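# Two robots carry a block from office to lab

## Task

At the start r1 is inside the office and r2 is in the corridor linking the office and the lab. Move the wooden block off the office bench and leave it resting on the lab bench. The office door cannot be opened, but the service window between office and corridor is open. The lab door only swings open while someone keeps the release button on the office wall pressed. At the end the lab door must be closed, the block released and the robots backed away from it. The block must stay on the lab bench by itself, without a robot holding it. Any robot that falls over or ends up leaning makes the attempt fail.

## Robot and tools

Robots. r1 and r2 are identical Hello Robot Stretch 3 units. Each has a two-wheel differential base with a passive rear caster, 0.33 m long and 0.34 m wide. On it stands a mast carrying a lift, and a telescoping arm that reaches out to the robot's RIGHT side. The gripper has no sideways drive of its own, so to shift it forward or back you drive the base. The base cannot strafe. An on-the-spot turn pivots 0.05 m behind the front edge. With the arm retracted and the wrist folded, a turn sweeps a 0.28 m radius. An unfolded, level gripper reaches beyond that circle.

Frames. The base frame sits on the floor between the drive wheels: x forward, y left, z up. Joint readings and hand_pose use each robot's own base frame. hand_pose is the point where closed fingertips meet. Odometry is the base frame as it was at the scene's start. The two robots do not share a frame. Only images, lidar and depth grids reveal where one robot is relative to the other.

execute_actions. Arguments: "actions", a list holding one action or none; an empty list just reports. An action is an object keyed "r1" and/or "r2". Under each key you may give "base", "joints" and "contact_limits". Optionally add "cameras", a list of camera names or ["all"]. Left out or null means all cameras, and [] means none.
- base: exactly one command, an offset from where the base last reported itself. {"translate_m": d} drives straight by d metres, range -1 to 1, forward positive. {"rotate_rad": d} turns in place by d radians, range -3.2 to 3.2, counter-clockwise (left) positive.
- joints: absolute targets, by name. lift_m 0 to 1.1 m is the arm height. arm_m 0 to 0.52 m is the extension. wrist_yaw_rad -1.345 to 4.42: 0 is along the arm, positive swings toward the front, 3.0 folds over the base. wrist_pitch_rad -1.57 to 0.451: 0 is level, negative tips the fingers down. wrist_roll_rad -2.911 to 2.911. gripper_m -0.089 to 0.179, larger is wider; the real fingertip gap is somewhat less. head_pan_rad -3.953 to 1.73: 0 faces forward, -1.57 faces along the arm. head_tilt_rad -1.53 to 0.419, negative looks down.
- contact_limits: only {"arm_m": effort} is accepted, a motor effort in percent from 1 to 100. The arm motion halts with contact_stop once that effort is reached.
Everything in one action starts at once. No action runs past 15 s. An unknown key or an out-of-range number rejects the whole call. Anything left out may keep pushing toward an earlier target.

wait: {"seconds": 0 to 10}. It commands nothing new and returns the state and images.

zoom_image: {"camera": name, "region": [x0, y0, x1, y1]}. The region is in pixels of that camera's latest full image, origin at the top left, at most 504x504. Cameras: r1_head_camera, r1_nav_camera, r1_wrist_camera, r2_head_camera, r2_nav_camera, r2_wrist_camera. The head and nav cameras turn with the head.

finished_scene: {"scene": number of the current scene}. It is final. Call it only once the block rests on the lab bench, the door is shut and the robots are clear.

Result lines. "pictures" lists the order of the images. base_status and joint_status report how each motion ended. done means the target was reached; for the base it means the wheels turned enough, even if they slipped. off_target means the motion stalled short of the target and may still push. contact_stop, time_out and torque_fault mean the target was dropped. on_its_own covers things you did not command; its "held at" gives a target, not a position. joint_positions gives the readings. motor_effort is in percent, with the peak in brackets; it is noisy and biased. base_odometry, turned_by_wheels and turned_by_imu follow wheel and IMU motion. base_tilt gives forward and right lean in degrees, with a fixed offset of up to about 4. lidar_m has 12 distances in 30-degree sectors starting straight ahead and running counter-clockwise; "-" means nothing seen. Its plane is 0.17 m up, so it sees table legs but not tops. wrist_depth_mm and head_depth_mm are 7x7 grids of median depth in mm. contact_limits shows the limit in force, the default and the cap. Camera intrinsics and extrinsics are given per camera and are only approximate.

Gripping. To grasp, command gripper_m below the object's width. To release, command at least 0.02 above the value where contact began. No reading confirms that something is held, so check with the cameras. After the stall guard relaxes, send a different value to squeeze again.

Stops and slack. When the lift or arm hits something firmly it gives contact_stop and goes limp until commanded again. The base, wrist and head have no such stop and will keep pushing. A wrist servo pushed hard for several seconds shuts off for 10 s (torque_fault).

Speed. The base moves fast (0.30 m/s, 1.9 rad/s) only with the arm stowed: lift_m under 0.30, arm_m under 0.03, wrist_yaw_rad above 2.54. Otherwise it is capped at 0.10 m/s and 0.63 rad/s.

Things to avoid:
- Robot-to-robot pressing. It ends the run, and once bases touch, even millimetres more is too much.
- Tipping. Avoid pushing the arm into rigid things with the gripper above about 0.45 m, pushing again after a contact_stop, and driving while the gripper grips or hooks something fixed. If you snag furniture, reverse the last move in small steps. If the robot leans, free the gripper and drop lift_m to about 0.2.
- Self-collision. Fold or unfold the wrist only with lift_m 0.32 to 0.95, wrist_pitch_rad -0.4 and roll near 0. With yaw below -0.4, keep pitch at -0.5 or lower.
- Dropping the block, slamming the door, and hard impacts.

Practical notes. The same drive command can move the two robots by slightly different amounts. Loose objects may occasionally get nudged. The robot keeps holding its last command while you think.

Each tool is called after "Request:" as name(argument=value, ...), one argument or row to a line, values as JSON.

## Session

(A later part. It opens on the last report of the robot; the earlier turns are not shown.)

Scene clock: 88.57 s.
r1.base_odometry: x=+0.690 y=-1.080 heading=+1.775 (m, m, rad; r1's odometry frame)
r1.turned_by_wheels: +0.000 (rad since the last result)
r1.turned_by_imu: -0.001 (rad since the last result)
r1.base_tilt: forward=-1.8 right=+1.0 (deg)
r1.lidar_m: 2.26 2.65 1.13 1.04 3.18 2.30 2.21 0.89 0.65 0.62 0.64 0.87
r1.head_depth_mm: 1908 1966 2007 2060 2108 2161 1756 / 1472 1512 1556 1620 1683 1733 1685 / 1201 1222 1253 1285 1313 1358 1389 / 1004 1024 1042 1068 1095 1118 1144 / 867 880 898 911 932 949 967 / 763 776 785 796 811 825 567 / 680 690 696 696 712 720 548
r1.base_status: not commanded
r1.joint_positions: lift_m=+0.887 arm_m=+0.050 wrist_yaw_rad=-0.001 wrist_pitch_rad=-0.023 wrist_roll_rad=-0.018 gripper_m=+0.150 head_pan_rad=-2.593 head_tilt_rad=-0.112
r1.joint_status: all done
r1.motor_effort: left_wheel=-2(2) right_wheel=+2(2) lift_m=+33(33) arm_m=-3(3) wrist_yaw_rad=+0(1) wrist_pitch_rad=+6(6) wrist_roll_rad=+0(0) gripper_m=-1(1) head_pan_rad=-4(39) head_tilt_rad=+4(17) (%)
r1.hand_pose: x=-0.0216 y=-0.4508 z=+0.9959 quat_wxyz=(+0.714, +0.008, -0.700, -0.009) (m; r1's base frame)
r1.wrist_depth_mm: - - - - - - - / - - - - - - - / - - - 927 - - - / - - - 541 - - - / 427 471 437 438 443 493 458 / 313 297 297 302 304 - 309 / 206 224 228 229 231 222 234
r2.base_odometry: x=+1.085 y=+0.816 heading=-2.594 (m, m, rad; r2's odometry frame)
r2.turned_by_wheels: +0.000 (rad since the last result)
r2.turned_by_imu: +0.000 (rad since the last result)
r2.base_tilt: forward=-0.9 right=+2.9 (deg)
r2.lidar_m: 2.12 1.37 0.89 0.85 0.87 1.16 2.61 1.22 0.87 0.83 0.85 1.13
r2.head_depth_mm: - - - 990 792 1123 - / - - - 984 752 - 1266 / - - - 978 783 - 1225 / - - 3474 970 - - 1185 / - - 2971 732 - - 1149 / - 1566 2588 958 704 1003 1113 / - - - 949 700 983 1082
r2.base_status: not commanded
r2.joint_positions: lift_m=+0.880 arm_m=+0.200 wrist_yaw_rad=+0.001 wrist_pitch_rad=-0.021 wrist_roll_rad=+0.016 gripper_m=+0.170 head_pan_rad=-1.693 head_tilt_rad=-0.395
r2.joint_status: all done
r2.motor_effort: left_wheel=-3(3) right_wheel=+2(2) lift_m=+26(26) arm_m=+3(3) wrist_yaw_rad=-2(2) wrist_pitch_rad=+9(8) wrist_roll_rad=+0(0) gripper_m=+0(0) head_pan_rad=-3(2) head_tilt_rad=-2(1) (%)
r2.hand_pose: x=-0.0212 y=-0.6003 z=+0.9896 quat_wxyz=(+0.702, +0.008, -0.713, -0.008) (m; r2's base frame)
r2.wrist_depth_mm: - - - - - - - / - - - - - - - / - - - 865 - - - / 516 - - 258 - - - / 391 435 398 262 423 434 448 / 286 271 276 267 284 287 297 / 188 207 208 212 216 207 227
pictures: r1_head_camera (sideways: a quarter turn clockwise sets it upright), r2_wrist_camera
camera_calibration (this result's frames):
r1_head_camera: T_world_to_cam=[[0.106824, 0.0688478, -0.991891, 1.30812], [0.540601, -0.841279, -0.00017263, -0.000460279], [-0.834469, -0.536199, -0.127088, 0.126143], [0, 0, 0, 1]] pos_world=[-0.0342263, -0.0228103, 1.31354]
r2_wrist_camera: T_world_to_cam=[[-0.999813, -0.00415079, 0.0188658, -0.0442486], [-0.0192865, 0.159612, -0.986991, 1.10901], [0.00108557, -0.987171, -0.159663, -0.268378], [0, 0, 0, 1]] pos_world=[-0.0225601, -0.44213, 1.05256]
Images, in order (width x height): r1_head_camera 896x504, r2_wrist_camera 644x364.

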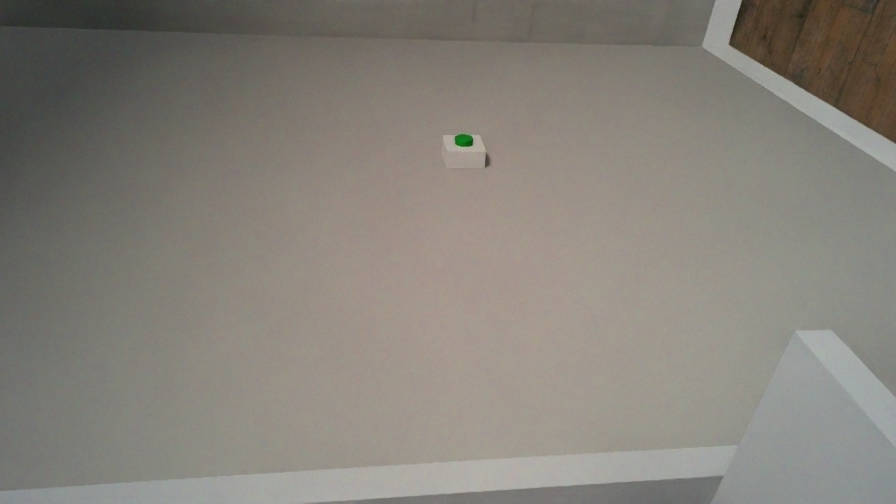

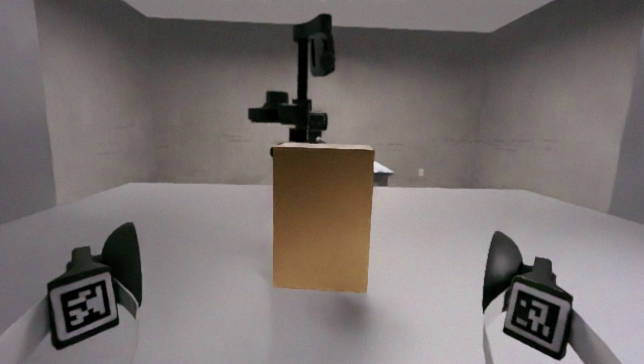

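Request:
execute_actions(
  actions=[
    {"r1":{"base":{"translate_m":-0.15},"joints":{"arm_m":0,"gripper_m":0,"lift_m":0.99,"head_pan_rad":-1.7,"head_tilt_rad":-0.4}},"r2":{"joints":{"arm_m":0.335}}},
  ],
  cameras=[],
)

Request:
execute_actions(
  actions=[
    {"r1":{"base":{"translate_m":-0.15}},"r2":{"joints":{"gripper_m":0.035}}},
  ],
  cameras=[],
)

Request:
execute_actions(
  actions=[
    {"r1":{"base":{"translate_m":-0.1}},"r2":{"joints":{"lift_m":0.92}}},
  ],
  cameras=[],
)

Request:
execute_actions(
  actions=[
    {"r1":{"base":{"translate_m":-0.3}},"r2":{"joints":{"arm_m":0,"head_pan_rad":1.0,"head_tilt_rad":-0.6}}},
  ],
  cameras=["r2_nav_camera","r2_wrist_camera"],
)

Scene clock: 91.33 s.
r1.base_odometry: x=+0.721 y=-1.227 heading=+1.775 (m, m, rad; r1's odometry frame)
r1.turned_by_wheels: +0.000 (rad since the last result)
r1.turned_by_imu: -0.001 (rad since the last result)
r1.base_tilt: forward=-1.8 right=+1.0 (deg)
r1.lidar_m: 2.26 2.80 1.20 1.03 2.95 2.14 2.06 0.89 0.65 0.62 0.64 0.88
r1.head_depth_mm: 629 641 661 679 695 - - / 2149 2300 2489 2587 712 - - / 2076 2227 2387 954 698 - - / 2036 2180 2374 1716 - - - / 2001 2106 2310 969 664 501 848 / 1996 2089 1262 826 664 503 829 / 1984 2115 2280 2354 668 506 819
r1.base_status: done
r1.joint_positions: lift_m=+0.990 arm_m=+0.000 wrist_yaw_rad=-0.001 wrist_pitch_rad=-0.023 wrist_roll_rad=-0.018 gripper_m=+0.000 head_pan_rad=-1.707 head_tilt_rad=-0.395
r1.joint_status: all done
r1.motor_effort: left_wheel=-1(7) right_wheel=+3(4) lift_m=+50(56) arm_m=-3(3) wrist_yaw_rad=+1(0) wrist_pitch_rad=+6(6) wrist_roll_rad=+0(0) gripper_m=-2(83) head_pan_rad=+3(39) head_tilt_rad=-1(17) (%)
r1.hand_pose: x=-0.0216 y=-0.4009 z=+1.0985 quat_wxyz=(+0.714, +0.008, -0.700, -0.009) (m; r1's base frame)
r1.wrist_depth_mm: - - - - - 465 367 / - - - - - 463 378 / - - - - - 458 391 / - - 865 - - 461 398 / 728 748 605 - - 456 413 / 515 518 544 - 529 458 429 / 390 386 376 395 397 403 446
r2.base_odometry: x=+1.085 y=+0.816 heading=-2.594 (m, m, rad; r2's odometry frame)
r2.turned_by_wheels: +0.000 (rad since the last result)
r2.turned_by_imu: +0.000 (rad since the last result)
r2.base_tilt: forward=-0.8 right=+3.0 (deg)
r2.lidar_m: 2.12 1.36 0.89 0.85 0.87 1.16 2.61 1.21 0.86 0.83 0.85 1.13
r2.head_depth_mm: - - - 992 793 1129 - / - - - 985 751 - - / - - - 1042 - 1101 1217 / - - 3499 1106 - 1060 1180 / - - 3482 1098 - 1033 1144 / - - 2971 1019 701 1004 1116 / - 1475 - 952 700 982 1083
r2.base_status: not commanded
r2.joint_positions: lift_m=+0.880 arm_m=+0.335 wrist_yaw_rad=+0.001 wrist_pitch_rad=-0.021 wrist_roll_rad=+0.016 gripper_m=+0.170 head_pan_rad=-1.693 head_tilt_rad=-0.395
r2.joint_status: all done
r2.motor_effort: left_wheel=-3(3) right_wheel=+2(2) lift_m=+27(27) arm_m=+3(3) wrist_yaw_rad=-1(2) wrist_pitch_rad=+9(9) wrist_roll_rad=+0(0) gripper_m=+0(0) head_pan_rad=-2(2) head_tilt_rad=-2(1) (%)
r2.hand_pose: x=-0.0213 y=-0.7353 z=+0.9896 quat_wxyz=(+0.702, +0.008, -0.713, -0.008) (m; r2's base frame)
r2.wrist_depth_mm: - - - - - - - / - - 801 - - - - / - - - - - - - / - - 143 123 123 - - / 392 432 129 125 124 436 447 / 284 272 133 129 127 288 293 / 188 206 137 133 131 208 228
pictures: none
No camera images: the call's "cameras" was empty. Leave "cameras" out to get every camera's image.

Scene clock: 93.80 s.
r1.base_odometry: x=+0.751 y=-1.374 heading=+1.775 (m, m, rad; r1's odometry frame)
r1.turned_by_wheels: +0.000 (rad since the last result)
r1.turned_by_imu: -0.001 (rad since the last result)
r1.base_tilt: forward=-1.8 right=+1.0 (deg)
r1.lidar_m: 2.26 2.95 1.28 1.04 2.74 1.99 1.91 0.90 0.65 0.62 0.65 0.88
r1.head_depth_mm: 516 556 602 659 697 - - / 507 546 590 648 691 - - / 596 628 670 713 674 - - / 2021 2173 2335 1703 - - - / 2004 2170 2326 966 664 502 847 / 1970 2084 2296 981 663 503 829 / 1981 2100 1188 834 667 506 816
r1.base_status: done
r1.joint_positions: lift_m=+0.990 arm_m=+0.000 wrist_yaw_rad=-0.001 wrist_pitch_rad=-0.023 wrist_roll_rad=-0.018 gripper_m=+0.000 head_pan_rad=-1.707 head_tilt_rad=-0.395
r1.joint_status: not commanded
r1.motor_effort: left_wheel=-2(7) right_wheel=+2(2) lift_m=+50(51) arm_m=-3(3) wrist_yaw_rad=-1(1) wrist_pitch_rad=+6(6) wrist_roll_rad=+0(0) gripper_m=-3(2) head_pan_rad=+3(4) head_tilt_rad=-2(1) (%)
r1.hand_pose: x=-0.0216 y=-0.4009 z=+1.0985 quat_wxyz=(+0.714, +0.008, -0.700, -0.009) (m; r1's base frame)
r1.wrist_depth_mm: - - - - 370 365 371 / - - - - 373 374 383 / - - - - 387 387 395 / - - - - 397 398 404 / 739 619 768 - 414 409 416 / 507 515 541 - 417 424 424 / 390 396 374 399 414 436 446
r2.base_odometry: x=+1.085 y=+0.816 heading=-2.594 (m, m, rad; r2's odometry frame)
r2.turned_by_wheels: +0.000 (rad since the last result)
r2.turned_by_imu: +0.000 (rad since the last result)
r2.base_tilt: forward=-0.6 right=+2.8 (deg)
r2.lidar_m: 2.12 1.36 0.89 0.85 0.87 1.16 2.61 1.21 0.86 0.83 0.85 1.13
r2.head_depth_mm: - - - 993 793 1129 - / - - - 985 750 - - / - - - 1042 - 1093 1215 / - - 3507 1106 - 1056 1176 / - - 3496 1101 - 1028 1146 / - - - 959 703 1006 1113 / - - - 954 699 980 1086
r2.base_status: not commanded
r2.joint_positions: lift_m=+0.880 arm_m=+0.335 wrist_yaw_rad=-0.001 wrist_pitch_rad=-0.021 wrist_roll_rad=+0.016 gripper_m=+0.036 head_pan_rad=-1.693 head_tilt_rad=-0.395
r2.joint_status: all done
r2.motor_effort: left_wheel=-3(4) right_wheel=+3(4) lift_m=+26(26) arm_m=+3(3) wrist_yaw_rad=+1(0) wrist_pitch_rad=+8(8) wrist_roll_rad=+0(1) gripper_m=-17(91) head_pan_rad=-3(3) head_tilt_rad=-2(1) (%)
r2.hand_pose: x=-0.0218 y=-0.7354 z=+0.9896 quat_wxyz=(+0.702, +0.007, -0.713, -0.008) (m; r2's base frame)
r2.wrist_depth_mm: - - - - - - - / - 940 - - - - - / - - - - - - - / - - 125 123 160 - - / 390 394 128 126 125 432 445 / 266 276 131 129 127 291 295 / 205 206 136 132 195 217 220
pictures: none
No camera images: the call's "cameras" was empty. Leave "cameras" out to get every camera's image.

Scene clock: 95.77 s.
r1.base_odometry: x=+0.771 y=-1.472 heading=+1.775 (m, m, rad; r1's odometry frame)
r1.turned_by_wheels: +0.000 (rad since the last result)
r1.turned_by_imu: -0.001 (rad since the last result)
r1.base_tilt: forward=-1.8 right=+1.0 (deg)
r1.lidar_m: 2.27 3.08 1.34 1.05 2.60 1.89 1.81 0.90 0.65 0.63 0.65 0.88
r1.head_depth_mm: 515 555 602 657 699 - - / 512 551 596 652 696 - - / 506 545 589 642 693 - - / 498 537 583 634 - - - / 2018 2161 2324 967 662 502 851 / 1998 2134 2302 982 663 504 834 / 1962 1487 2248 1678 666 507 823
r1.base_status: done
r1.joint_positions: lift_m=+0.990 arm_m=+0.000 wrist_yaw_rad=-0.001 wrist_pitch_rad=-0.023 wrist_roll_rad=-0.018 gripper_m=+0.000 head_pan_rad=-1.707 head_tilt_rad=-0.395
r1.joint_status: not commanded
r1.motor_effort: left_wheel=-2(6) right_wheel=+2(3) lift_m=+50(50) arm_m=-3(3) wrist_yaw_rad=+0(0) wrist_pitch_rad=+6(6) wrist_roll_rad=+0(0) gripper_m=-2(3) head_pan_rad=+3(3) head_tilt_rad=-1(2) (%)
r1.hand_pose: x=-0.0216 y=-0.4009 z=+1.0985 quat_wxyz=(+0.714, +0.008, -0.700, -0.009) (m; r1's base frame)
r1.wrist_depth_mm: - - - 359 364 366 376 / - - - 371 376 375 383 / - - - 383 387 391 395 / - 804 - 391 394 399 412 / 672 678 760 403 407 416 414 / 505 509 551 - 422 423 430 / 387 392 375 418 432 442 443
r2.base_odometry: x=+1.085 y=+0.816 heading=-2.594 (m, m, rad; r2's odometry frame)
r2.turned_by_wheels: +0.000 (rad since the last result)
r2.turned_by_imu: +0.000 (rad since the last result)
r2.base_tilt: forward=-0.9 right=+3.1 (deg)
r2.lidar_m: 2.12 1.37 0.89 0.85 0.87 1.16 2.61 1.22 0.87 0.83 0.85 1.14
r2.head_depth_mm: - - - 991 758 - - / - - - 988 - - 1263 / - - - 1116 713 1090 1217 / - - 3552 - 975 1056 1181 / - - 3463 - 721 1031 1144 / - - - 902 702 1005 1115 / - - - 954 699 980 1079
r2.base_status: not commanded
r2.joint_positions: lift_m=+0.920 arm_m=+0.335 wrist_yaw_rad=-0.001 wrist_pitch_rad=-0.045 wrist_roll_rad=+0.016 gripper_m=+0.036 head_pan_rad=-1.693 head_tilt_rad=-0.395
r2.joint_status: all done
r2.motor_effort: left_wheel=-3(4) right_wheel=+3(3) lift_m=+51(51) arm_m=+3(3) wrist_yaw_rad=+1(0) wrist_pitch_rad=+18(19) wrist_roll_rad=+0(0) gripper_m=-18(17) head_pan_rad=-3(3) head_tilt_rad=-1(1) (%)
r2.hand_pose: x=-0.0218 y=-0.7346 z=+1.0227 quat_wxyz=(+0.701, +0.016, -0.712, -0.017) (m; r2's base frame)
r2.wrist_depth_mm: - - - - - - - / - 764 - - - - - / - - - - - - - / - - 127 124 175 - - / 456 465 128 126 126 500 524 / 321 335 131 129 127 345 351 / 253 246 134 132 238 263 270
pictures: none
No camera images: the call's "cameras" was empty. Leave "cameras" out to get every camera's image.

Scene clock: 99.73 s.
r1.base_odometry: x=+0.832 y=-1.765 heading=+1.775 (m, m, rad; r1's odometry frame)
r1.turned_by_wheels: +0.000 (rad since the last result)
r1.turned_by_imu: -0.001 (rad since the last result)
r1.base_tilt: forward=-1.8 right=+1.0 (deg)
r1.lidar_m: 2.28 1.55 1.15 1.98 2.17 1.57 1.51 0.91 0.65 0.63 0.65 0.89
r1.head_depth_mm: 520 556 606 660 701 - - / 514 552 598 651 699 - - / 509 547 591 644 699 - - / 505 541 585 635 - - - / 499 536 579 628 689 760 854 / 494 532 575 623 679 752 839 / 491 525 567 615 673 743 824
r1.base_status: done
r1.joint_positions: lift_m=+0.990 arm_m=+0.000 wrist_yaw_rad=-0.001 wrist_pitch_rad=-0.023 wrist_roll_rad=-0.018 gripper_m=+0.000 head_pan_rad=-1.707 head_tilt_rad=-0.395
r1.joint_status: not commanded
r1.motor_effort: left_wheel=-2(7) right_wheel=+2(2) lift_m=+50(50) arm_m=-3(3) wrist_yaw_rad=+0(1) wrist_pitch_rad=+6(6) wrist_roll_rad=+0(0) gripper_m=-2(3) head_pan_rad=+3(3) head_tilt_rad=-2(1) (%)
r1.hand_pose: x=-0.0216 y=-0.4009 z=+1.0985 quat_wxyz=(+0.714, +0.008, -0.700, -0.009) (m; r1's base frame)
r1.wrist_depth_mm: 344 353 358 365 369 373 377 / 357 364 368 371 376 378 388 / 366 374 377 384 391 390 398 / 377 379 385 396 403 399 411 / 389 391 398 403 405 420 423 / 424 405 410 - 419 427 433 / 402 418 432 431 433 444 445
r2.base_odometry: x=+1.085 y=+0.816 heading=-2.594 (m, m, rad; r2's odometry frame)
r2.turned_by_wheels: +0.000 (rad since the last result)
r2.turned_by_imu: +0.000 (rad since the last result)
r2.base_tilt: forward=-0.9 right=+3.0 (deg)
r2.lidar_m: 2.12 1.37 0.89 0.85 0.87 1.16 2.62 1.21 0.87 0.83 0.85 1.13
r2.head_depth_mm: 1229 1404 1629 1913 1814 1490 1264 / 1134 1277 1472 1718 1813 1491 1262 / 1048 1171 1324 1538 1734 1482 1258 / 974 1083 1222 1390 1620 1478 1253 / 823 915 1023 1155 1317 1433 1248 / 783 855 946 1060 1198 1361 1247 / 738 803 882 976 1097 1247 1247
r2.base_status: not commanded
r2.joint_positions: lift_m=+0.920 arm_m=+0.002 wrist_yaw_rad=-0.001 wrist_pitch_rad=-0.046 wrist_roll_rad=+0.016 gripper_m=+0.036 head_pan_rad=+0.993 head_tilt_rad=-0.592
r2.joint_status: all done
joint sent to its limit — the command would take r2.arm_m past its lower limit, so that joint was sent only as far as its limit.
r2.motor_effort: left_wheel=-4(3) right_wheel=+3(3) lift_m=+51(51) arm_m=-3(4) wrist_yaw_rad=+0(1) wrist_pitch_rad=+18(18) wrist_roll_rad=+0(0) gripper_m=-18(18) head_pan_rad=+4(38) head_tilt_rad=-1(13) (%)
r2.hand_pose: x=-0.0216 y=-0.4018 z=+1.0223 quat_wxyz=(+0.701, +0.016, -0.712, -0.017) (m; r2's base frame)
r2.wrist_depth_mm: 525 - - - - - 581 / 523 - - - - - 582 / 542 - - - - - 598 / 565 670 127 124 175 936 614 / 467 466 128 126 125 512 518 / 370 368 131 128 127 401 401 / 612 639 135 132 653 655 668
pictures: r2_nav_camera (sideways: a quarter turn counterclockwise sets it upright), r2_wrist_camera
camera_calibration (this result's frames):
r2_nav_camera: T_world_to_cam=[[0.31536, 0.454036, 0.833306, -1.03994], [0.84908, -0.527163, -0.034099, 0.0872367], [0.423806, 0.718297, -0.551759, 0.667544], [0, 0, 0, 1]] pos_world=[-0.0290236, 0.0386647, 1.23789]
r2_wrist_camera: T_world_to_cam=[[-0.999819, -0.00312607, 0.0187765, -0.0439226], [-0.0190309, 0.184402, -0.982667, 1.11521], [-0.000390538, -0.982846, -0.184428, -0.0401124], [0, 0, 0, 1]] pos_world=[-0.0227067, -0.245209, 1.08931]
Images, in order (width x height): r2_nav_camera 672x504, r2_wrist_camera 644x364.

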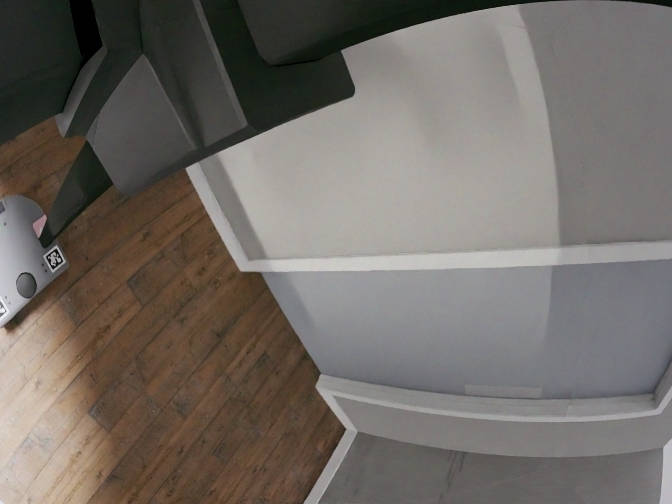

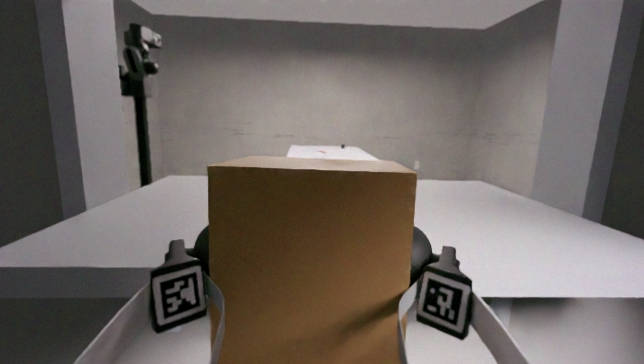

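Request:
execute_actions(
  actions=[
    {"r1":{"base":{"translate_m":-0.1}},"r2":{"base":{"rotate_rad":0.45},"joints":{"wrist_pitch_rad":-0.52}}},
  ],
  cameras=[],
)

Request:
execute_actions(
  actions=[
    {"r1":{"base":{"translate_m":-0.43},"joints":{"arm_m":0.06,"head_pan_rad":-1.6}},"r2":{"base":{"translate_m":1.0},"joints":{"wrist_yaw_rad":-1.3,"head_tilt_rad":-0.9}}},
  ],
  cameras=["r2_nav_camera","r1_wrist_camera","r1_head_camera"],
)

Scene clock: 102.00 s.
r1.base_odometry: x=+0.852 y=-1.863 heading=+1.775 (m, m, rad; r1's odometry frame)
r1.turned_by_wheels: +0.000 (rad since the last result)
r1.turned_by_imu: -0.001 (rad since the last result)
r1.base_tilt: forward=-1.8 right=+1.0 (deg)
r1.lidar_m: 2.26 1.62 1.20 2.36 2.03 1.46 1.41 0.91 0.66 0.63 0.65 0.89
r1.head_depth_mm: 521 561 607 662 706 - - / 514 555 601 654 700 - - / 511 548 593 646 699 - - / 505 542 586 635 - - - / 500 538 581 631 691 765 858 / 494 532 573 623 684 755 839 / 491 526 567 616 674 745 826
r1.base_status: done
r1.joint_positions: lift_m=+0.990 arm_m=+0.000 wrist_yaw_rad=-0.001 wrist_pitch_rad=-0.023 wrist_roll_rad=-0.018 gripper_m=+0.000 head_pan_rad=-1.707 head_tilt_rad=-0.395
r1.joint_status: not commanded
r1.motor_effort: left_wheel=-2(7) right_wheel=+2(3) lift_m=+50(51) arm_m=-3(3) wrist_yaw_rad=+0(0) wrist_pitch_rad=+6(5) wrist_roll_rad=+0(0) gripper_m=-2(2) head_pan_rad=+3(3) head_tilt_rad=-1(2) (%)
r1.hand_pose: x=-0.0216 y=-0.4009 z=+1.0985 quat_wxyz=(+0.714, +0.008, -0.700, -0.009) (m; r1's base frame)
r1.wrist_depth_mm: 352 353 359 362 367 371 378 / 359 361 370 375 376 384 391 / 368 373 379 385 391 394 397 / 381 384 389 393 398 407 407 / 387 397 399 405 411 419 423 / 398 404 409 - 420 434 437 / 414 418 425 432 433 436 452
r2.base_odometry: x=+1.085 y=+0.816 heading=-2.144 (m, m, rad; r2's odometry frame)
r2.turned_by_wheels: +0.450 (rad since the last result)
r2.turned_by_imu: +0.454 (rad since the last result)
r2.base_tilt: forward=-0.7 right=+3.0 (deg)
r2.lidar_m: 1.48 0.91 0.85 0.86 1.09 2.37 1.32 0.89 0.83 0.83 1.07 2.11
r2.head_depth_mm: 757 841 944 1076 1355 1490 1268 / 742 824 927 1058 1236 1416 1260 / 729 809 908 1032 1191 1390 1263 / 715 793 887 1008 1167 1373 1255 / 707 778 869 985 1135 1330 1250 / 692 764 852 961 1103 1297 1249 / 682 751 836 941 1082 1262 1240
r2.base_status: done
r2.joint_positions: lift_m=+0.920 arm_m=+0.002 wrist_yaw_rad=-0.001 wrist_pitch_rad=-0.554 wrist_roll_rad=+0.016 gripper_m=+0.036 head_pan_rad=+0.993 head_tilt_rad=-0.592
r2.joint_status: all done
r2.motor_effort: left_wheel=-3(8) right_wheel=+2(8) lift_m=+51(51) arm_m=-3(3) wrist_yaw_rad=+0(0) wrist_pitch_rad=+13(16) wrist_roll_rad=+0(0) gripper_m=-18(17) head_pan_rad=+4(4) head_tilt_rad=-3(2) (%)
r2.hand_pose: x=-0.0217 y=-0.3521 z=+0.9029 quat_wxyz=(+0.675, +0.192, -0.685, -0.196) (m; r2's base frame)
r2.wrist_depth_mm: 870 774 643 422 439 455 463 / - 887 746 634 360 335 316 / - - 847 714 634 570 502 / - - 126 123 170 618 561 / - - 128 126 125 697 612 / - - 131 129 128 756 678 / - - 135 132 974 842 735
pictures: none
No camera images: the call's "cameras" was empty. Leave "cameras" out to get every camera's image.

Scene clock: 113.10 s.
r1.base_odometry: x=+0.939 y=-2.284 heading=+1.775 (m, m, rad; r1's odometry frame)
r1.turned_by_wheels: +0.000 (rad since the last result)
r1.turned_by_imu: -0.003 (rad since the last result)
r1.base_tilt: forward=-1.8 right=+1.0 (deg)
r1.lidar_m: 2.37 1.46 1.47 3.66 1.41 1.03 0.98 0.91 0.66 0.63 0.66 0.89
r1.head_depth_mm: 507 543 588 629 - - - / 505 544 588 633 - - 915 / 506 544 581 580 - - - / 506 542 588 631 703 780 872 / 507 544 588 640 703 778 872 / 506 545 590 642 706 778 870 / 507 545 591 642 703 780 873
r1.base_status: done
r1.joint_positions: lift_m=+0.990 arm_m=+0.060 wrist_yaw_rad=-0.001 wrist_pitch_rad=-0.023 wrist_roll_rad=-0.018 gripper_m=+0.000 head_pan_rad=-1.607 head_tilt_rad=-0.395
r1.joint_status: all done
r1.motor_effort: left_wheel=-1(8) right_wheel=+2(3) lift_m=+50(50) arm_m=+2(2) wrist_yaw_rad=+1(1) wrist_pitch_rad=+6(6) wrist_roll_rad=+0(0) gripper_m=-3(2) head_pan_rad=+3(17) head_tilt_rad=-1(2) (%)
r1.hand_pose: x=-0.0216 y=-0.4603 z=+1.0985 quat_wxyz=(+0.714, +0.008, -0.700, -0.009) (m; r1's base frame)
r1.wrist_depth_mm: 300 305 306 311 317 322 322 / 307 311 316 321 324 331 335 / 319 324 324 325 333 340 341 / 323 330 332 297 343 346 352 / 336 335 343 304 351 358 364 / 342 347 351 - 365 368 375 / 351 356 366 369 372 383 385
r2.base_odometry: x=+0.543 y=-0.024 heading=-2.144 (m, m, rad; r2's odometry frame)
r2.turned_by_wheels: +0.000 (rad since the last result)
r2.turned_by_imu: -0.003 (rad since the last result)
r2.base_tilt: forward=-0.8 right=+2.8 (deg)
r2.lidar_m: 0.73 0.56 0.52 0.53 0.55 1.22 1.98 1.32 1.23 1.24 1.29 1.20
r2.head_depth_mm: 490 577 700 891 1209 1271 1143 / 481 564 681 860 1165 1273 1142 / 471 552 664 832 1118 1267 1137 / 464 541 649 805 1072 1267 1133 / 456 530 631 784 1029 1254 1130 / 448 519 617 761 991 1233 1127 / 439 508 603 740 953 1212 1133
r2.base_status: done
r2.joint_positions: lift_m=+0.920 arm_m=+0.002 wrist_yaw_rad=-1.298 wrist_pitch_rad=-0.555 wrist_roll_rad=+0.016 gripper_m=+0.036 head_pan_rad=+0.993 head_tilt_rad=-0.888
r2.joint_status: all done
r2.motor_effort: left_wheel=-3(3) right_wheel=+2(7) lift_m=+51(51) arm_m=-3(3) wrist_yaw_rad=-3(2) wrist_pitch_rad=+14(14) wrist_roll_rad=+0(0) gripper_m=-17(17) head_pan_rad=+4(4) head_tilt_rad=-4(19) (%)
r2.hand_pose: x=-0.2190 y=-0.2020 z=+0.9028 quat_wxyz=(+0.419, -0.261, -0.662, -0.564) (m; r2's base frame)
r2.wrist_depth_mm: 747 893 - - - - - / 790 943 - - - - - / 811 - - - - - - / 904 - 126 124 170 - - / 931 - 129 125 125 - - / - - 131 129 127 - - / - - 134 132 997 - -
pictures: r1_head_camera (sideways: a quarter turn clockwise sets it upright), r1_wrist_camera, r2_nav_camera (sideways: a quarter turn counterclockwise sets it upright)
camera_calibration (this result's frames):
r1_head_camera: T_world_to_cam=[[0.0114567, 0.398567, -0.917068, 1.21093], [0.999874, -0.0146824, 0.00611008, -0.0114401], [-0.0110295, -0.917022, -0.398685, 0.474612], [0, 0, 0, 1]] pos_world=[0.00280008, -0.0475764, 1.2998]
r1_wrist_camera: T_world_to_cam=[[-0.998363, 0.0235457, 0.0521193, -0.0722288], [-0.0478854, 0.154125, -0.98689, 1.19373], [-0.0312699, -0.987771, -0.152745, -0.125074], [0, 0, 0, 1]] pos_world=[-0.0188594, -0.305827, 1.16274]
r2_nav_camera: T_world_to_cam=[[0.434956, 0.63752, 0.63591, -0.783399], [0.843159, -0.53624, -0.0391153, 0.0937893], [0.316063, 0.553186, -0.770772, 0.953075], [0, 0, 0, 1]] pos_world=[-0.0395669, 0.022498, 1.23644]
Images, in order (width x height): r1_head_camera 896x504, r1_wrist_camera 644x364, r2_nav_camera 672x504.

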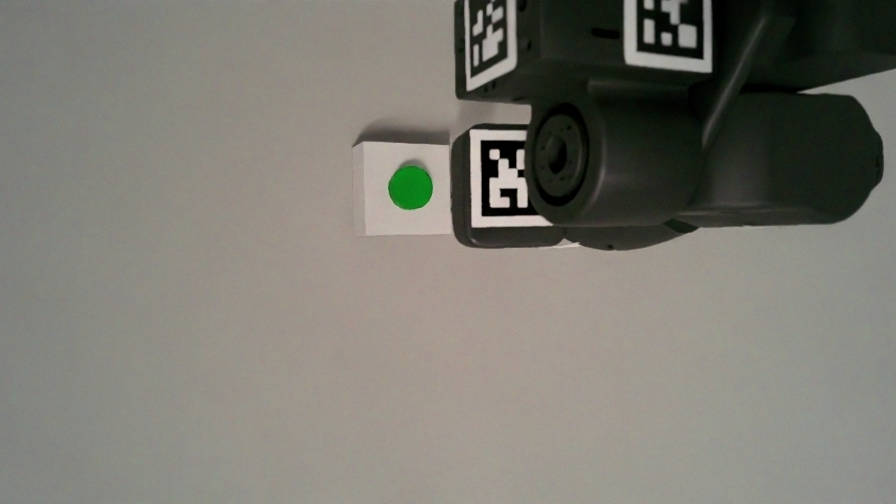

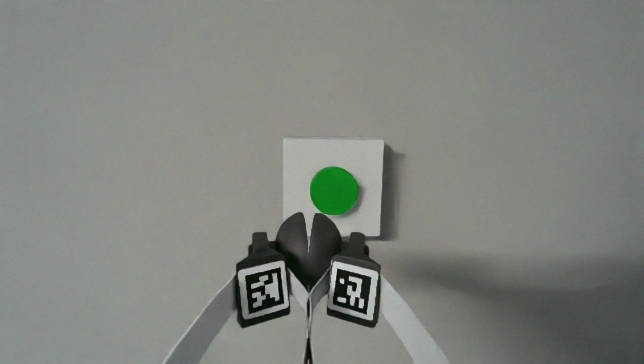

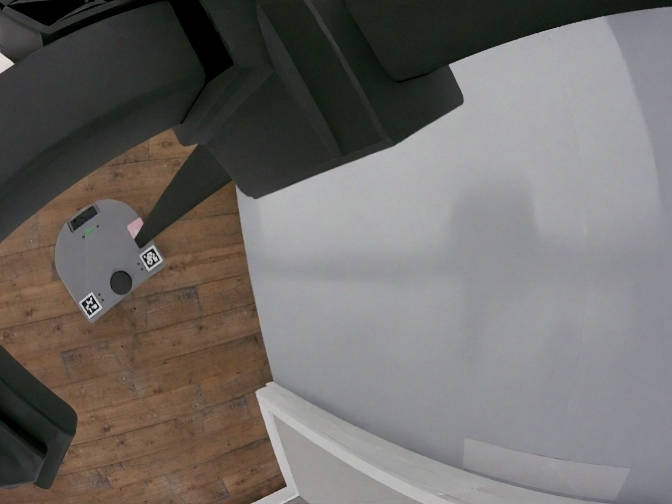

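Request:
execute_actions(
  actions=[
    {"r1":{"base":{"translate_m":-0.02},"joints":{"arm_m":0.15,"lift_m":1.0}},"r2":{"base":{"translate_m":0.22},"joints":{"head_pan_rad":0}}},
  ],
  cameras=["r1_wrist_camera"],
)

Request:
execute_actions(
  actions=[
    {"r1":{"joints":{"arm_m":0.178},"contact_limits":{"arm_m":12}},"r2":{"base":{"rotate_rad":1.15}}},
  ],
  cameras=["r2_nav_camera","r1_wrist_camera","r1_nav_camera"],
)

Scene clock: 116.63 s.
r1.base_odometry: x=+0.943 y=-2.304 heading=+1.774 (m, m, rad; r1's odometry frame)
r1.turned_by_wheels: +0.000 (rad since the last result)
r1.turned_by_imu: -0.001 (rad since the last result)
r1.base_tilt: forward=-1.8 right=+1.0 (deg)
r1.lidar_m: 2.36 1.48 1.50 3.67 1.39 1.00 0.96 0.91 0.66 0.63 0.66 0.89
r1.head_depth_mm: 506 544 586 - - 784 871 / 507 544 582 - - 781 871 / 506 546 589 - - 794 875 / 507 545 586 643 707 782 873 / 506 544 589 642 703 784 874 / 507 544 588 642 707 782 875 / 507 547 590 642 710 779 875
r1.base_status: done
r1.joint_positions: lift_m=+1.000 arm_m=+0.150 wrist_yaw_rad=-0.001 wrist_pitch_rad=-0.023 wrist_roll_rad=-0.018 gripper_m=+0.000 head_pan_rad=-1.607 head_tilt_rad=-0.395
r1.joint_status: all done
r1.motor_effort: left_wheel=-3(7) right_wheel=+2(3) lift_m=+51(53) arm_m=+2(4) wrist_yaw_rad=+0(0) wrist_pitch_rad=+6(6) wrist_roll_rad=+0(0) gripper_m=-3(2) head_pan_rad=+3(3) head_tilt_rad=-2(1) (%)
r1.hand_pose: x=-0.0216 y=-0.5503 z=+1.1085 quat_wxyz=(+0.714, +0.008, -0.700, -0.009) (m; r1's base frame)
r1.wrist_depth_mm: 217 220 224 225 230 230 234 / 224 226 229 233 235 236 241 / 230 233 235 237 242 245 248 / 236 238 238 205 248 253 256 / 242 245 245 205 256 259 264 / 250 251 255 - 264 268 271 / 256 260 265 268 269 274 283
r2.base_odometry: x=+0.423 y=-0.209 heading=-2.144 (m, m, rad; r2's odometry frame)
r2.turned_by_wheels: +0.000 (rad since the last result)
r2.turned_by_imu: -0.001 (rad since the last result)
r2.base_tilt: forward=-0.8 right=+2.8 (deg)
r2.lidar_m: 0.55 0.47 0.43 0.44 0.56 0.98 2.12 1.42 1.32 1.34 1.08 1.00
r2.head_depth_mm: 870 989 1150 1380 1445 1277 1142 / 907 1035 1212 1460 1441 1279 1143 / 941 1085 1279 1546 1434 1270 1136 / 836 986 1206 1507 1430 1262 1133 / 672 768 895 1075 1321 1261 1129 / 563 630 701 807 1001 1236 1125 / 472 515 594 738 917 1090 1121
r2.base_status: done
r2.joint_positions: lift_m=+0.920 arm_m=+0.002 wrist_yaw_rad=-1.298 wrist_pitch_rad=-0.555 wrist_roll_rad=+0.016 gripper_m=+0.036 head_pan_rad=+0.007 head_tilt_rad=-0.889
r2.joint_status: all done
r2.motor_effort: left_wheel=-3(2) right_wheel=+2(8) lift_m=+51(51) arm_m=-3(3) wrist_yaw_rad=-2(2) wrist_pitch_rad=+14(14) wrist_roll_rad=+0(0) gripper_m=-18(17) head_pan_rad=-2(39) head_tilt_rad=-3(5) (%)
r2.hand_pose: x=-0.2190 y=-0.2020 z=+0.9028 quat_wxyz=(+0.419, -0.261, -0.662, -0.564) (m; r2's base frame)
r2.wrist_depth_mm: 796 - - - - - - / 857 - - - - - - / 882 - - - - - - / 949 - 126 123 170 - - / - - 128 126 125 - - / - - 130 129 126 - - / - - 135 132 963 - -
pictures: r1_wrist_camera
camera_calibration (this result's frames):
r1_wrist_camera: T_world_to_cam=[[-0.998363, 0.0235484, 0.0521182, -0.0706286], [-0.0478855, 0.154074, -0.986898, 1.21746], [-0.0312699, -0.987779, -0.152695, -0.212505], [0, 0, 0, 1]] pos_world=[-0.0188594, -0.395825, 1.17274]
Images, in order (width x height): r1_wrist_camera 644x364.

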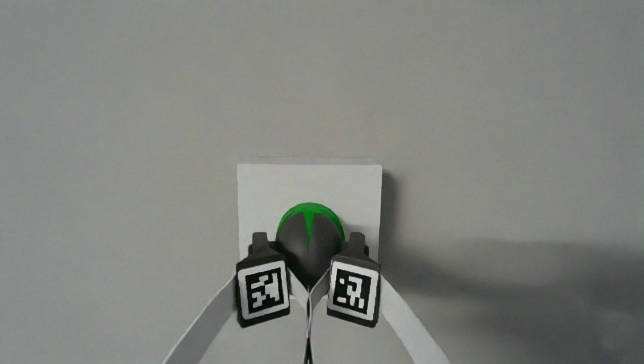

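Scene clock: 119.43 s.
r1.base_odometry: x=+0.943 y=-2.304 heading=+1.775 (m, m, rad; r1's odometry frame)
r1.turned_by_wheels: +0.000 (rad since the last result)
r1.turned_by_imu: -0.005 (rad since the last result)
r1.base_tilt: forward=-1.8 right=+1.0 (deg)
r1.lidar_m: 2.32 1.48 1.50 3.67 1.39 1.00 0.96 0.92 0.66 0.64 0.66 0.89
r1.head_depth_mm: 506 544 585 - - 780 870 / 508 544 582 - - 781 878 / 507 544 588 - - 781 879 / 507 546 588 639 704 782 875 / 508 545 589 641 706 783 873 / 507 545 590 642 701 780 877 / 506 545 588 641 704 780 875
r1.base_status: not commanded
r1.joint_positions: lift_m=+1.000 arm_m=+0.169 wrist_yaw_rad=+0.006 wrist_pitch_rad=-0.024 wrist_roll_rad=-0.018 gripper_m=+0.000 head_pan_rad=-1.607 head_tilt_rad=-0.395
r1.joint_status: arm_m contact_stop (moved +0.019 of +0.028)
r1.on_its_own: arm_m is slack since a contact_stop, until your next command for it (your +0.178 is given up)
r1.motor_effort: left_wheel=+0(4) right_wheel=-1(3) lift_m=+49(51) arm_m=+0(15) wrist_yaw_rad=-5(6) wrist_pitch_rad=+6(8) wrist_roll_rad=+0(0) gripper_m=-2(3) head_pan_rad=+3(3) head_tilt_rad=-2(1) (%)
r1.contact_limits: arm_m 12 (drawing in: default 21, maximum 35; extending or still: default 28, maximum 46)
r1.hand_pose: x=-0.0199 y=-0.5697 z=+1.1082 quat_wxyz=(+0.714, +0.011, -0.700, -0.007) (m; r1's base frame)
r1.wrist_depth_mm: 200 203 207 207 211 214 216 / 206 208 211 213 217 218 221 / 212 214 217 220 223 224 228 / 217 220 213 186 228 231 234 / 224 226 226 189 235 238 242 / 232 234 232 - 242 245 248 / 237 240 246 246 249 255 257
r2.base_odometry: x=+0.423 y=-0.209 heading=-0.994 (m, m, rad; r2's odometry frame)
r2.turned_by_wheels: +1.150 (rad since the last result)
r2.turned_by_imu: +1.160 (rad since the last result)
r2.base_tilt: forward=-0.7 right=+2.7 (deg)
r2.lidar_m: 0.43 0.45 0.62 1.37 1.88 1.37 1.32 1.37 1.04 1.00 0.51 0.45
r2.head_depth_mm: 369 429 514 640 844 1094 1144 / 369 429 513 638 844 1212 1142 / 368 428 513 636 843 1208 1139 / 368 428 513 637 844 1208 1134 / 368 428 512 637 841 1199 1133 / 368 428 512 635 839 1195 1132 / 368 428 512 636 838 1193 1123
r2.base_status: done
r2.joint_positions: lift_m=+0.920 arm_m=+0.002 wrist_yaw_rad=-1.298 wrist_pitch_rad=-0.555 wrist_roll_rad=+0.016 gripper_m=+0.036 head_pan_rad=+0.007 head_tilt_rad=-0.889
r2.joint_status: not commanded
r2.motor_effort: left_wheel=-3(8) right_wheel=+3(8) lift_m=+51(51) arm_m=-3(3) wrist_yaw_rad=-2(2) wrist_pitch_rad=+14(14) wrist_roll_rad=+0(0) gripper_m=-17(17) head_pan_rad=-3(3) head_tilt_rad=-4(4) (%)
r2.hand_pose: x=-0.2189 y=-0.2019 z=+0.9027 quat_wxyz=(+0.419, -0.261, -0.662, -0.564) (m; r2's base frame)
r2.wrist_depth_mm: 739 - - - - - 965 / 740 - - - - - - / 785 - - - - - - / 786 - 126 123 169 - - / 820 - 128 126 125 - - / 864 - 131 129 127 - - / 883 - 135 132 916 - -
pictures: r1_nav_camera (sideways: a quarter turn counterclockwise sets it upright), r1_wrist_camera, r2_nav_camera (sideways: a quarter turn counterclockwise sets it upright)
camera_calibration (this result's frames):
r1_nav_camera: T_world_to_cam=[[0.0277601, -0.410236, 0.911557, -1.14365], [-0.996629, 0.0590697, 0.0569345, -0.0168806], [-0.077202, -0.910064, -0.407213, 0.487694], [0, 0, 0, 1]] pos_world=[0.0525751, -0.0243357, 1.24206]
r1_wrist_camera: T_world_to_cam=[[-0.998497, 0.0168725, 0.052148, -0.0723078], [-0.048911, 0.155075, -0.986691, 1.22057], [-0.0247348, -0.987759, -0.154017, -0.230039], [0, 0, 0, 1]] pos_world=[-0.0181901, -0.415282, 1.17266]
r2_nav_camera: T_world_to_cam=[[0.771935, -0.0106543, 0.635613, -0.785067], [0.018422, -0.999065, -0.0391197, 0.0988259], [0.635435, 0.0419071, -0.771016, 0.951445], [0, 0, 0, 1]] pos_world=[-0.00038124, 0.0504968, 1.23644]
Images, in order (width x height): r1_nav_camera 672x504, r1_wrist_camera 644x364, r2_nav_camera 672x504.

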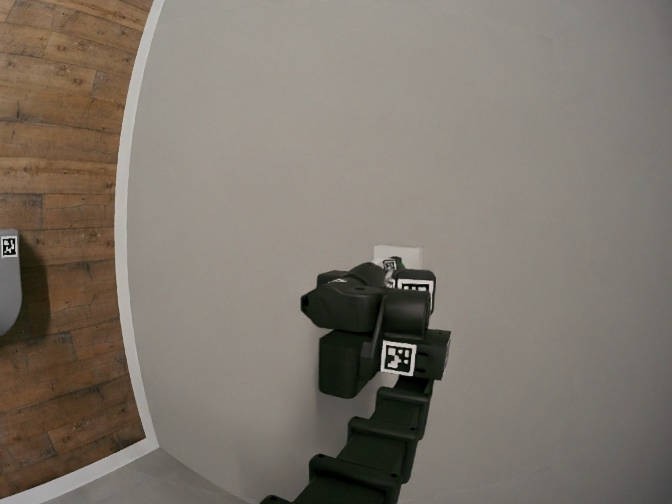

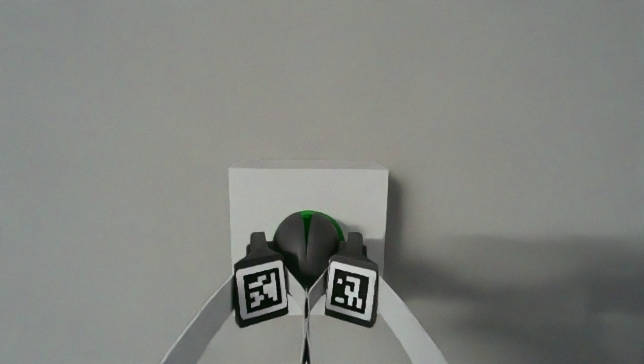

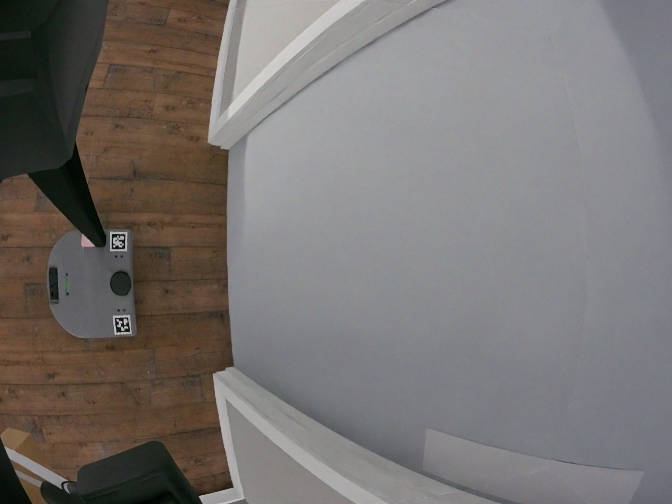

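Request:
execute_actions(
  actions=[
    {"r1":{"joints":{"arm_m":0.173}},"r2":{"base":{"translate_m":0.41},"joints":{"head_tilt_rad":-0.6}}},
  ],
  cameras=["r2_nav_camera"],
)

Scene clock: 125.77 s.
r1.base_odometry: x=+0.943 y=-2.304 heading=+1.775 (m, m, rad; r1's odometry frame)
r1.turned_by_wheels: +0.000 (rad since the last result)
r1.turned_by_imu: -0.001 (rad since the last result)
r1.base_tilt: forward=-1.8 right=+0.9 (deg)
r1.lidar_m: 2.33 1.48 1.49 3.67 1.39 1.00 0.96 0.92 0.66 0.63 0.66 0.89
r1.head_depth_mm: 509 547 588 - - 779 875 / 509 547 584 - - 782 869 / 509 547 592 - - 786 877 / 508 546 591 641 706 785 875 / 509 546 589 643 706 780 877 / 508 547 592 645 706 779 873 / 508 545 591 642 705 780 874
r1.base_status: not commanded
r1.joint_positions: lift_m=+1.000 arm_m=+0.172 wrist_yaw_rad=+0.006 wrist_pitch_rad=-0.026 wrist_roll_rad=-0.018 gripper_m=+0.000 head_pan_rad=-1.607 head_tilt_rad=-0.395
r1.joint_status: all done
r1.motor_effort: left_wheel=+0(0) right_wheel=-1(1) lift_m=+49(49) arm_m=+13(13) wrist_yaw_rad=-5(5) wrist_pitch_rad=+7(7) wrist_roll_rad=+0(0) gripper_m=-4(2) head_pan_rad=+3(3) head_tilt_rad=-1(1) (%)
r1.hand_pose: x=-0.0199 y=-0.5722 z=+1.1077 quat_wxyz=(+0.714, +0.012, -0.700, -0.007) (m; r1's base frame)
r1.wrist_depth_mm: 201 202 204 208 209 212 214 / 206 207 210 213 213 217 221 / 212 214 215 217 222 223 227 / 215 218 210 186 227 230 233 / 222 225 225 186 234 237 240 / 230 233 233 - 242 246 248 / 234 240 244 243 249 253 256
r2.base_odometry: x=+0.647 y=-0.553 heading=-0.994 (m, m, rad; r2's odometry frame)
r2.turned_by_wheels: +0.000 (rad since the last result)
r2.turned_by_imu: -0.009 (rad since the last result)
r2.base_tilt: forward=-0.8 right=+2.7 (deg)
r2.lidar_m: - - 0.15 0.19 2.48 1.80 1.73 1.44 1.04 0.36 0.15 -
r2.head_depth_mm: - - - - - - - / - - - - - - - / - - - - - - - / - - - - - - - / - - - - - - - / - - - - - - - / - - - - - - -
r2.base_status: done
r2.joint_positions: lift_m=+0.920 arm_m=+0.002 wrist_yaw_rad=-1.300 wrist_pitch_rad=-0.557 wrist_roll_rad=+0.016 gripper_m=+0.036 head_pan_rad=+0.004 head_tilt_rad=-0.601
r2.joint_status: all done
r2.motor_effort: left_wheel=+11(35) right_wheel=+0(22) lift_m=+50(51) arm_m=-3(3) wrist_yaw_rad=+0(1) wrist_pitch_rad=+14(16) wrist_roll_rad=+0(0) gripper_m=-18(17) head_pan_rad=-1(4) head_tilt_rad=+0(17) (%)
r2.hand_pose: x=-0.2188 y=-0.2016 z=+0.9024 quat_wxyz=(+0.418, -0.261, -0.662, -0.564) (m; r2's base frame)
r2.wrist_depth_mm: 741 - - - - - - / 760 - - - - - - / 782 - - - - - - / 816 - 126 123 169 - - / 838 - 128 126 125 - - / 860 - 131 129 127 - - / 867 - 136 132 948 - -
pictures: r2_nav_camera (sideways: a quarter turn counterclockwise sets it upright)
camera_calibration (this result's frames):
r2_nav_camera: T_world_to_cam=[[0.559411, -0.0139931, 0.828772, -1.03552], [0.0257945, -0.999079, -0.0342795, 0.0924934], [0.828489, 0.0405541, -0.558535, 0.673891], [0, 0, 0, 1]] pos_world=[0.0185841, 0.0505891, 1.23777]
Images, in order (width x height): r2_nav_camera 672x504.

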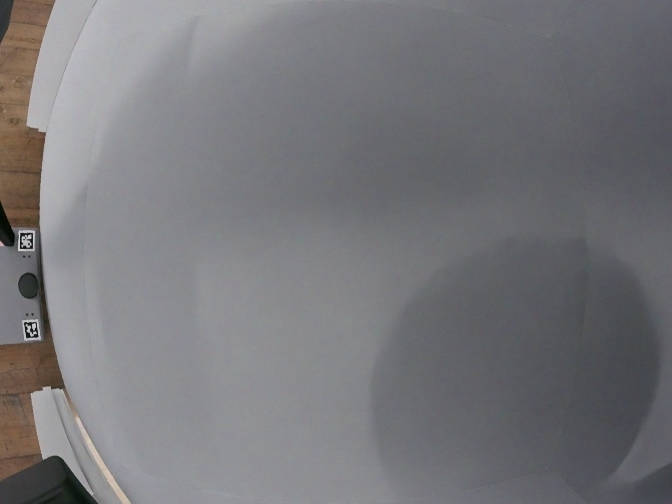

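Opening; spring-loaded.

Request:
execute_actions(
  actions=[
    {"r2":{"base":{"translate_m":0.6},"joints":{"head_pan_rad":-0.5}}},
  ],
  cameras=["r2_nav_camera"],
)

Scene clock: 132.80 s.
r1.base_odometry: x=+0.943 y=-2.304 heading=+1.775 (m, m, rad; r1's odometry frame)
r1.turned_by_wheels: +0.000 (rad since the last result)
r1.turned_by_imu: -0.002 (rad since the last result)
r1.base_tilt: forward=-1.8 right=+0.9 (deg)
r1.lidar_m: 2.33 1.48 1.50 3.68 1.39 1.00 0.96 0.91 0.66 0.64 0.66 0.89
r1.head_depth_mm: 509 547 588 - - 782 875 / 508 545 582 - - 779 874 / 509 547 592 - - 780 876 / 509 546 591 639 707 780 876 / 509 546 590 643 708 780 873 / 509 547 591 642 707 783 875 / 508 546 590 643 704 782 875
r1.base_status: not commanded
r1.joint_positions: lift_m=+1.000 arm_m=+0.172 wrist_yaw_rad=+0.006 wrist_pitch_rad=-0.026 wrist_roll_rad=-0.018 gripper_m=+0.000 head_pan_rad=-1.607 head_tilt_rad=-0.395
r1.joint_status: not commanded
r1.motor_effort: left_wheel=+1(0) right_wheel=-1(1) lift_m=+49(49) arm_m=+13(13) wrist_yaw_rad=-5(6) wrist_pitch_rad=+7(6) wrist_roll_rad=+0(0) gripper_m=-3(4) head_pan_rad=+2(3) head_tilt_rad=-2(1) (%)
r1.hand_pose: x=-0.0199 y=-0.5722 z=+1.1077 quat_wxyz=(+0.714, +0.012, -0.700, -0.007) (m; r1's base frame)
r1.wrist_depth_mm: 200 201 205 207 209 210 214 / 206 208 209 213 215 217 221 / 211 213 216 219 220 224 225 / 217 219 211 185 227 230 233 / 222 225 227 186 234 236 239 / 228 233 233 - 241 247 249 / 238 240 243 247 249 252 258
r2.base_odometry: x=+0.974 y=-1.055 heading=-0.994 (m, m, rad; r2's odometry frame)
r2.turned_by_wheels: +0.000 (rad since the last result)
r2.turned_by_imu: -0.002 (rad since the last result)
r2.base_tilt: forward=-0.9 right=+2.9 (deg)
r2.lidar_m: 1.98 0.18 0.17 0.18 0.24 0.63 2.33 0.64 0.75 0.99 1.02 1.38
r2.head_depth_mm: 1138 1214 1298 1384 1512 1480 1262 / 1274 1367 1480 1603 1685 1477 1257 / 1460 1572 1723 1896 1785 1474 1253 / 1684 1856 2062 2174 1785 1464 1250 / 1867 2080 2332 2244 1773 1460 1248 / 1798 1983 2178 2243 1759 1453 1238 / 1710 1868 2071 2166 1763 1450 1239
r2.base_status: done
r2.joint_positions: lift_m=+0.920 arm_m=+0.002 wrist_yaw_rad=-1.300 wrist_pitch_rad=-0.557 wrist_roll_rad=+0.016 gripper_m=+0.036 head_pan_rad=-0.493 head_tilt_rad=-0.601
r2.joint_status: all done
r2.motor_effort: left_wheel=+8(52) right_wheel=+0(4) lift_m=+50(50) arm_m=-3(3) wrist_yaw_rad=-1(1) wrist_pitch_rad=+14(15) wrist_roll_rad=+0(0) gripper_m=-18(17) head_pan_rad=-2(32) head_tilt_rad=+0(1) (%)
r2.hand_pose: x=-0.2188 y=-0.2016 z=+0.9024 quat_wxyz=(+0.418, -0.261, -0.662, -0.564) (m; r2's base frame)
r2.wrist_depth_mm: 493 460 419 - - - - / 564 505 473 - - - - / 658 584 532 - - - - / 735 679 126 123 170 - - / 811 802 128 125 125 - - / 861 - 131 129 127 - - / 869 - 135 132 956 - -
pictures: r2_nav_camera (sideways: a quarter turn counterclockwise sets it upright)
camera_calibration (this result's frames):
r2_nav_camera: T_world_to_cam=[[0.485147, -0.27887, 0.828772, -1.03507], [-0.453399, -0.890648, -0.0342795, 0.0954165], [0.747704, -0.359134, -0.558535, 0.674384], [0, 0, 0, 1]] pos_world=[0.0411821, 0.0385274, 1.23777]
Images, in order (width x height): r2_nav_camera 672x504.

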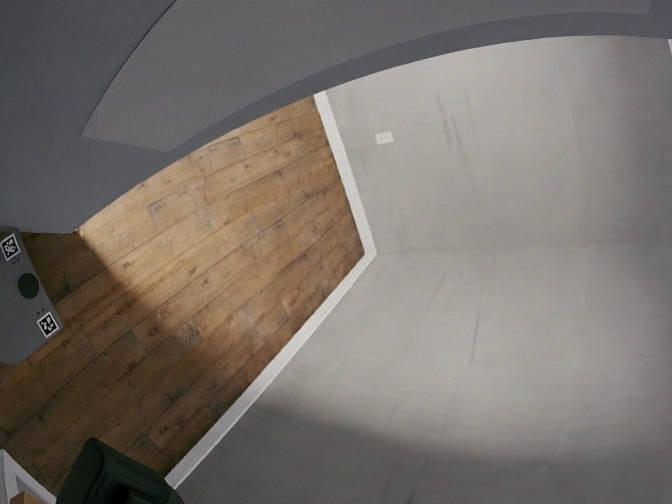

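Request:
execute_actions(
  actions=[
    {"r2":{"base":{"translate_m":0.65},"joints":{"head_pan_rad":1.3,"head_tilt_rad":-0.4}}},
  ],
  cameras=["r2_nav_camera","r2_head_camera","r2_wrist_camera"],
)

Scene clock: 140.40 s.
r1.base_odometry: x=+0.943 y=-2.304 heading=+1.775 (m, m, rad; r1's odometry frame)
r1.turned_by_wheels: +0.000 (rad since the last result)
r1.turned_by_imu: -0.002 (rad since the last result)
r1.base_tilt: forward=-1.8 right=+0.9 (deg)
r1.lidar_m: 2.33 1.48 1.50 3.67 1.39 1.00 0.96 0.92 0.66 0.64 0.66 0.89
r1.head_depth_mm: 510 547 590 - - 782 875 / 509 546 584 - - 783 875 / 508 546 590 - - 779 876 / 508 545 589 638 707 781 873 / 509 545 592 643 705 780 876 / 509 547 591 644 707 784 874 / 508 546 591 644 706 783 873
r1.base_status: not commanded
r1.joint_positions: lift_m=+1.000 arm_m=+0.172 wrist_yaw_rad=+0.006 wrist_pitch_rad=-0.026 wrist_roll_rad=-0.018 gripper_m=+0.000 head_pan_rad=-1.607 head_tilt_rad=-0.395
r1.joint_status: not commanded
r1.motor_effort: left_wheel=+0(0) right_wheel=-1(1) lift_m=+49(49) arm_m=+13(13) wrist_yaw_rad=-5(5) wrist_pitch_rad=+7(7) wrist_roll_rad=+0(0) gripper_m=-5(3) head_pan_rad=+3(3) head_tilt_rad=-2(2) (%)
r1.hand_pose: x=-0.0199 y=-0.5722 z=+1.1077 quat_wxyz=(+0.714, +0.012, -0.700, -0.007) (m; r1's base frame)
r1.wrist_depth_mm: 201 203 205 207 208 211 214 / 206 208 211 212 216 218 220 / 211 213 216 219 221 224 226 / 217 219 210 185 227 229 234 / 222 225 224 186 235 238 240 / 228 232 232 - 242 245 247 / 235 239 244 247 248 251 257
r2.base_odometry: x=+1.329 y=-1.600 heading=-0.994 (m, m, rad; r2's odometry frame)
r2.turned_by_wheels: +0.000 (rad since the last result)
r2.turned_by_imu: -0.002 (rad since the last result)
r2.base_tilt: forward=-0.7 right=+2.8 (deg)
r2.lidar_m: 1.33 1.38 1.10 1.06 1.09 1.23 1.17 1.19 1.02 0.98 1.01 1.37
r2.head_depth_mm: 2018 2081 2115 1525 2186 1680 1422 / 2365 2461 2439 1425 2269 1643 1418 / 2885 3064 3008 1329 2258 1629 1412 / 3452 3719 3890 1320 2252 1628 1409 / 3369 3635 3862 1307 2157 1733 1406 / 3302 3526 3701 1298 2135 1708 1394 / 3221 3424 3669 1289 2035 1710 1363
r2.base_status: done
r2.joint_positions: lift_m=+0.920 arm_m=+0.002 wrist_yaw_rad=-1.300 wrist_pitch_rad=-0.557 wrist_roll_rad=+0.016 gripper_m=+0.036 head_pan_rad=+1.293 head_tilt_rad=-0.408
r2.joint_status: all done
r2.motor_effort: left_wheel=+0(17) right_wheel=-1(7) lift_m=+50(50) arm_m=-3(3) wrist_yaw_rad=-1(0) wrist_pitch_rad=+15(14) wrist_roll_rad=+1(0) gripper_m=-18(17) head_pan_rad=+4(39) head_tilt_rad=+3(15) (%)
r2.hand_pose: x=-0.2188 y=-0.2016 z=+0.9024 quat_wxyz=(+0.418, -0.261, -0.662, -0.564) (m; r2's base frame)
r2.wrist_depth_mm: 729 - - - 885 880 826 / 749 - - - - 958 887 / 785 - - - - - - / 776 - 126 123 169 - - / 817 - 128 126 125 - - / 846 - 131 129 127 - - / 858 - 134 133 934 - -
pictures: r2_head_camera (sideways: a quarter turn clockwise sets it upright), r2_nav_camera (sideways: a quarter turn counterclockwise sets it upright), r2_wrist_camera
camera_calibration (this result's frames):
r2_head_camera: T_world_to_cam=[[-0.104972, -0.375937, -0.92068, 1.21895], [-0.959664, 0.281097, -0.00536252, 0.016868], [0.260816, 0.882981, -0.390281, 0.46722], [0, 0, 0, 1]] pos_world=[0.022284, 0.0409597, 1.3047]
r2_nav_camera: T_world_to_cam=[[0.122603, 0.371064, 0.920478, -1.15247], [0.968567, -0.247003, -0.0294367, 0.0804456], [0.216438, 0.895154, -0.389684, 0.457918], [0, 0, 0, 1]] pos_world=[-0.0357316, 0.0376015, 1.24163]
r2_wrist_camera: T_world_to_cam=[[-0.279442, 0.960051, 0.0146382, 0.117332], [0.612435, 0.189961, -0.767358, 0.901684], [-0.739483, -0.205467, -0.641052, 0.541559], [0, 0, 0, 1]] pos_world=[-0.118961, -0.172658, 1.03736]
Images, in order (width x height): r2_head_camera 896x504, r2_nav_camera 672x504, r2_wrist_camera 644x364.

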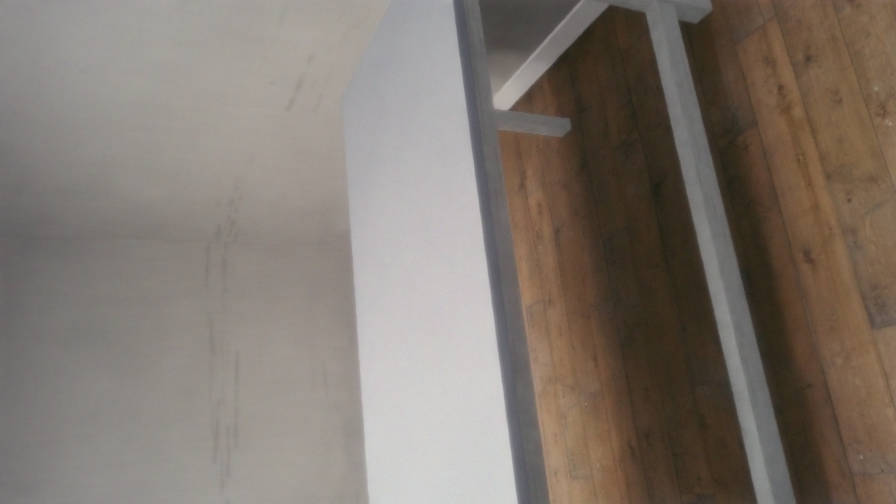

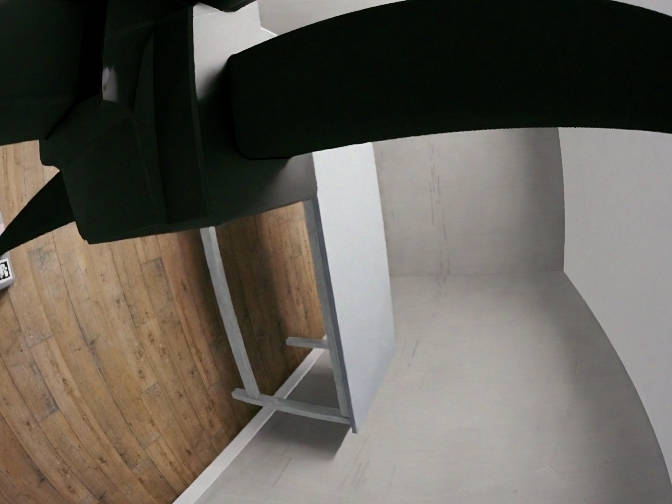

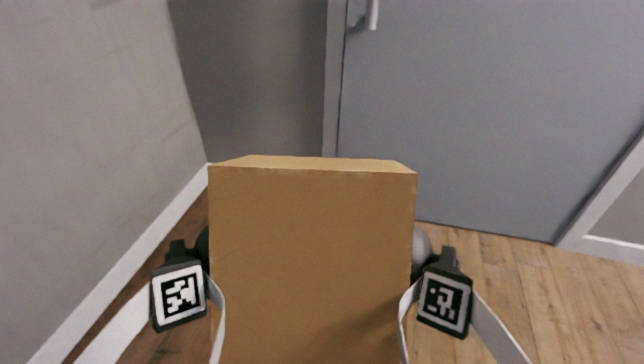

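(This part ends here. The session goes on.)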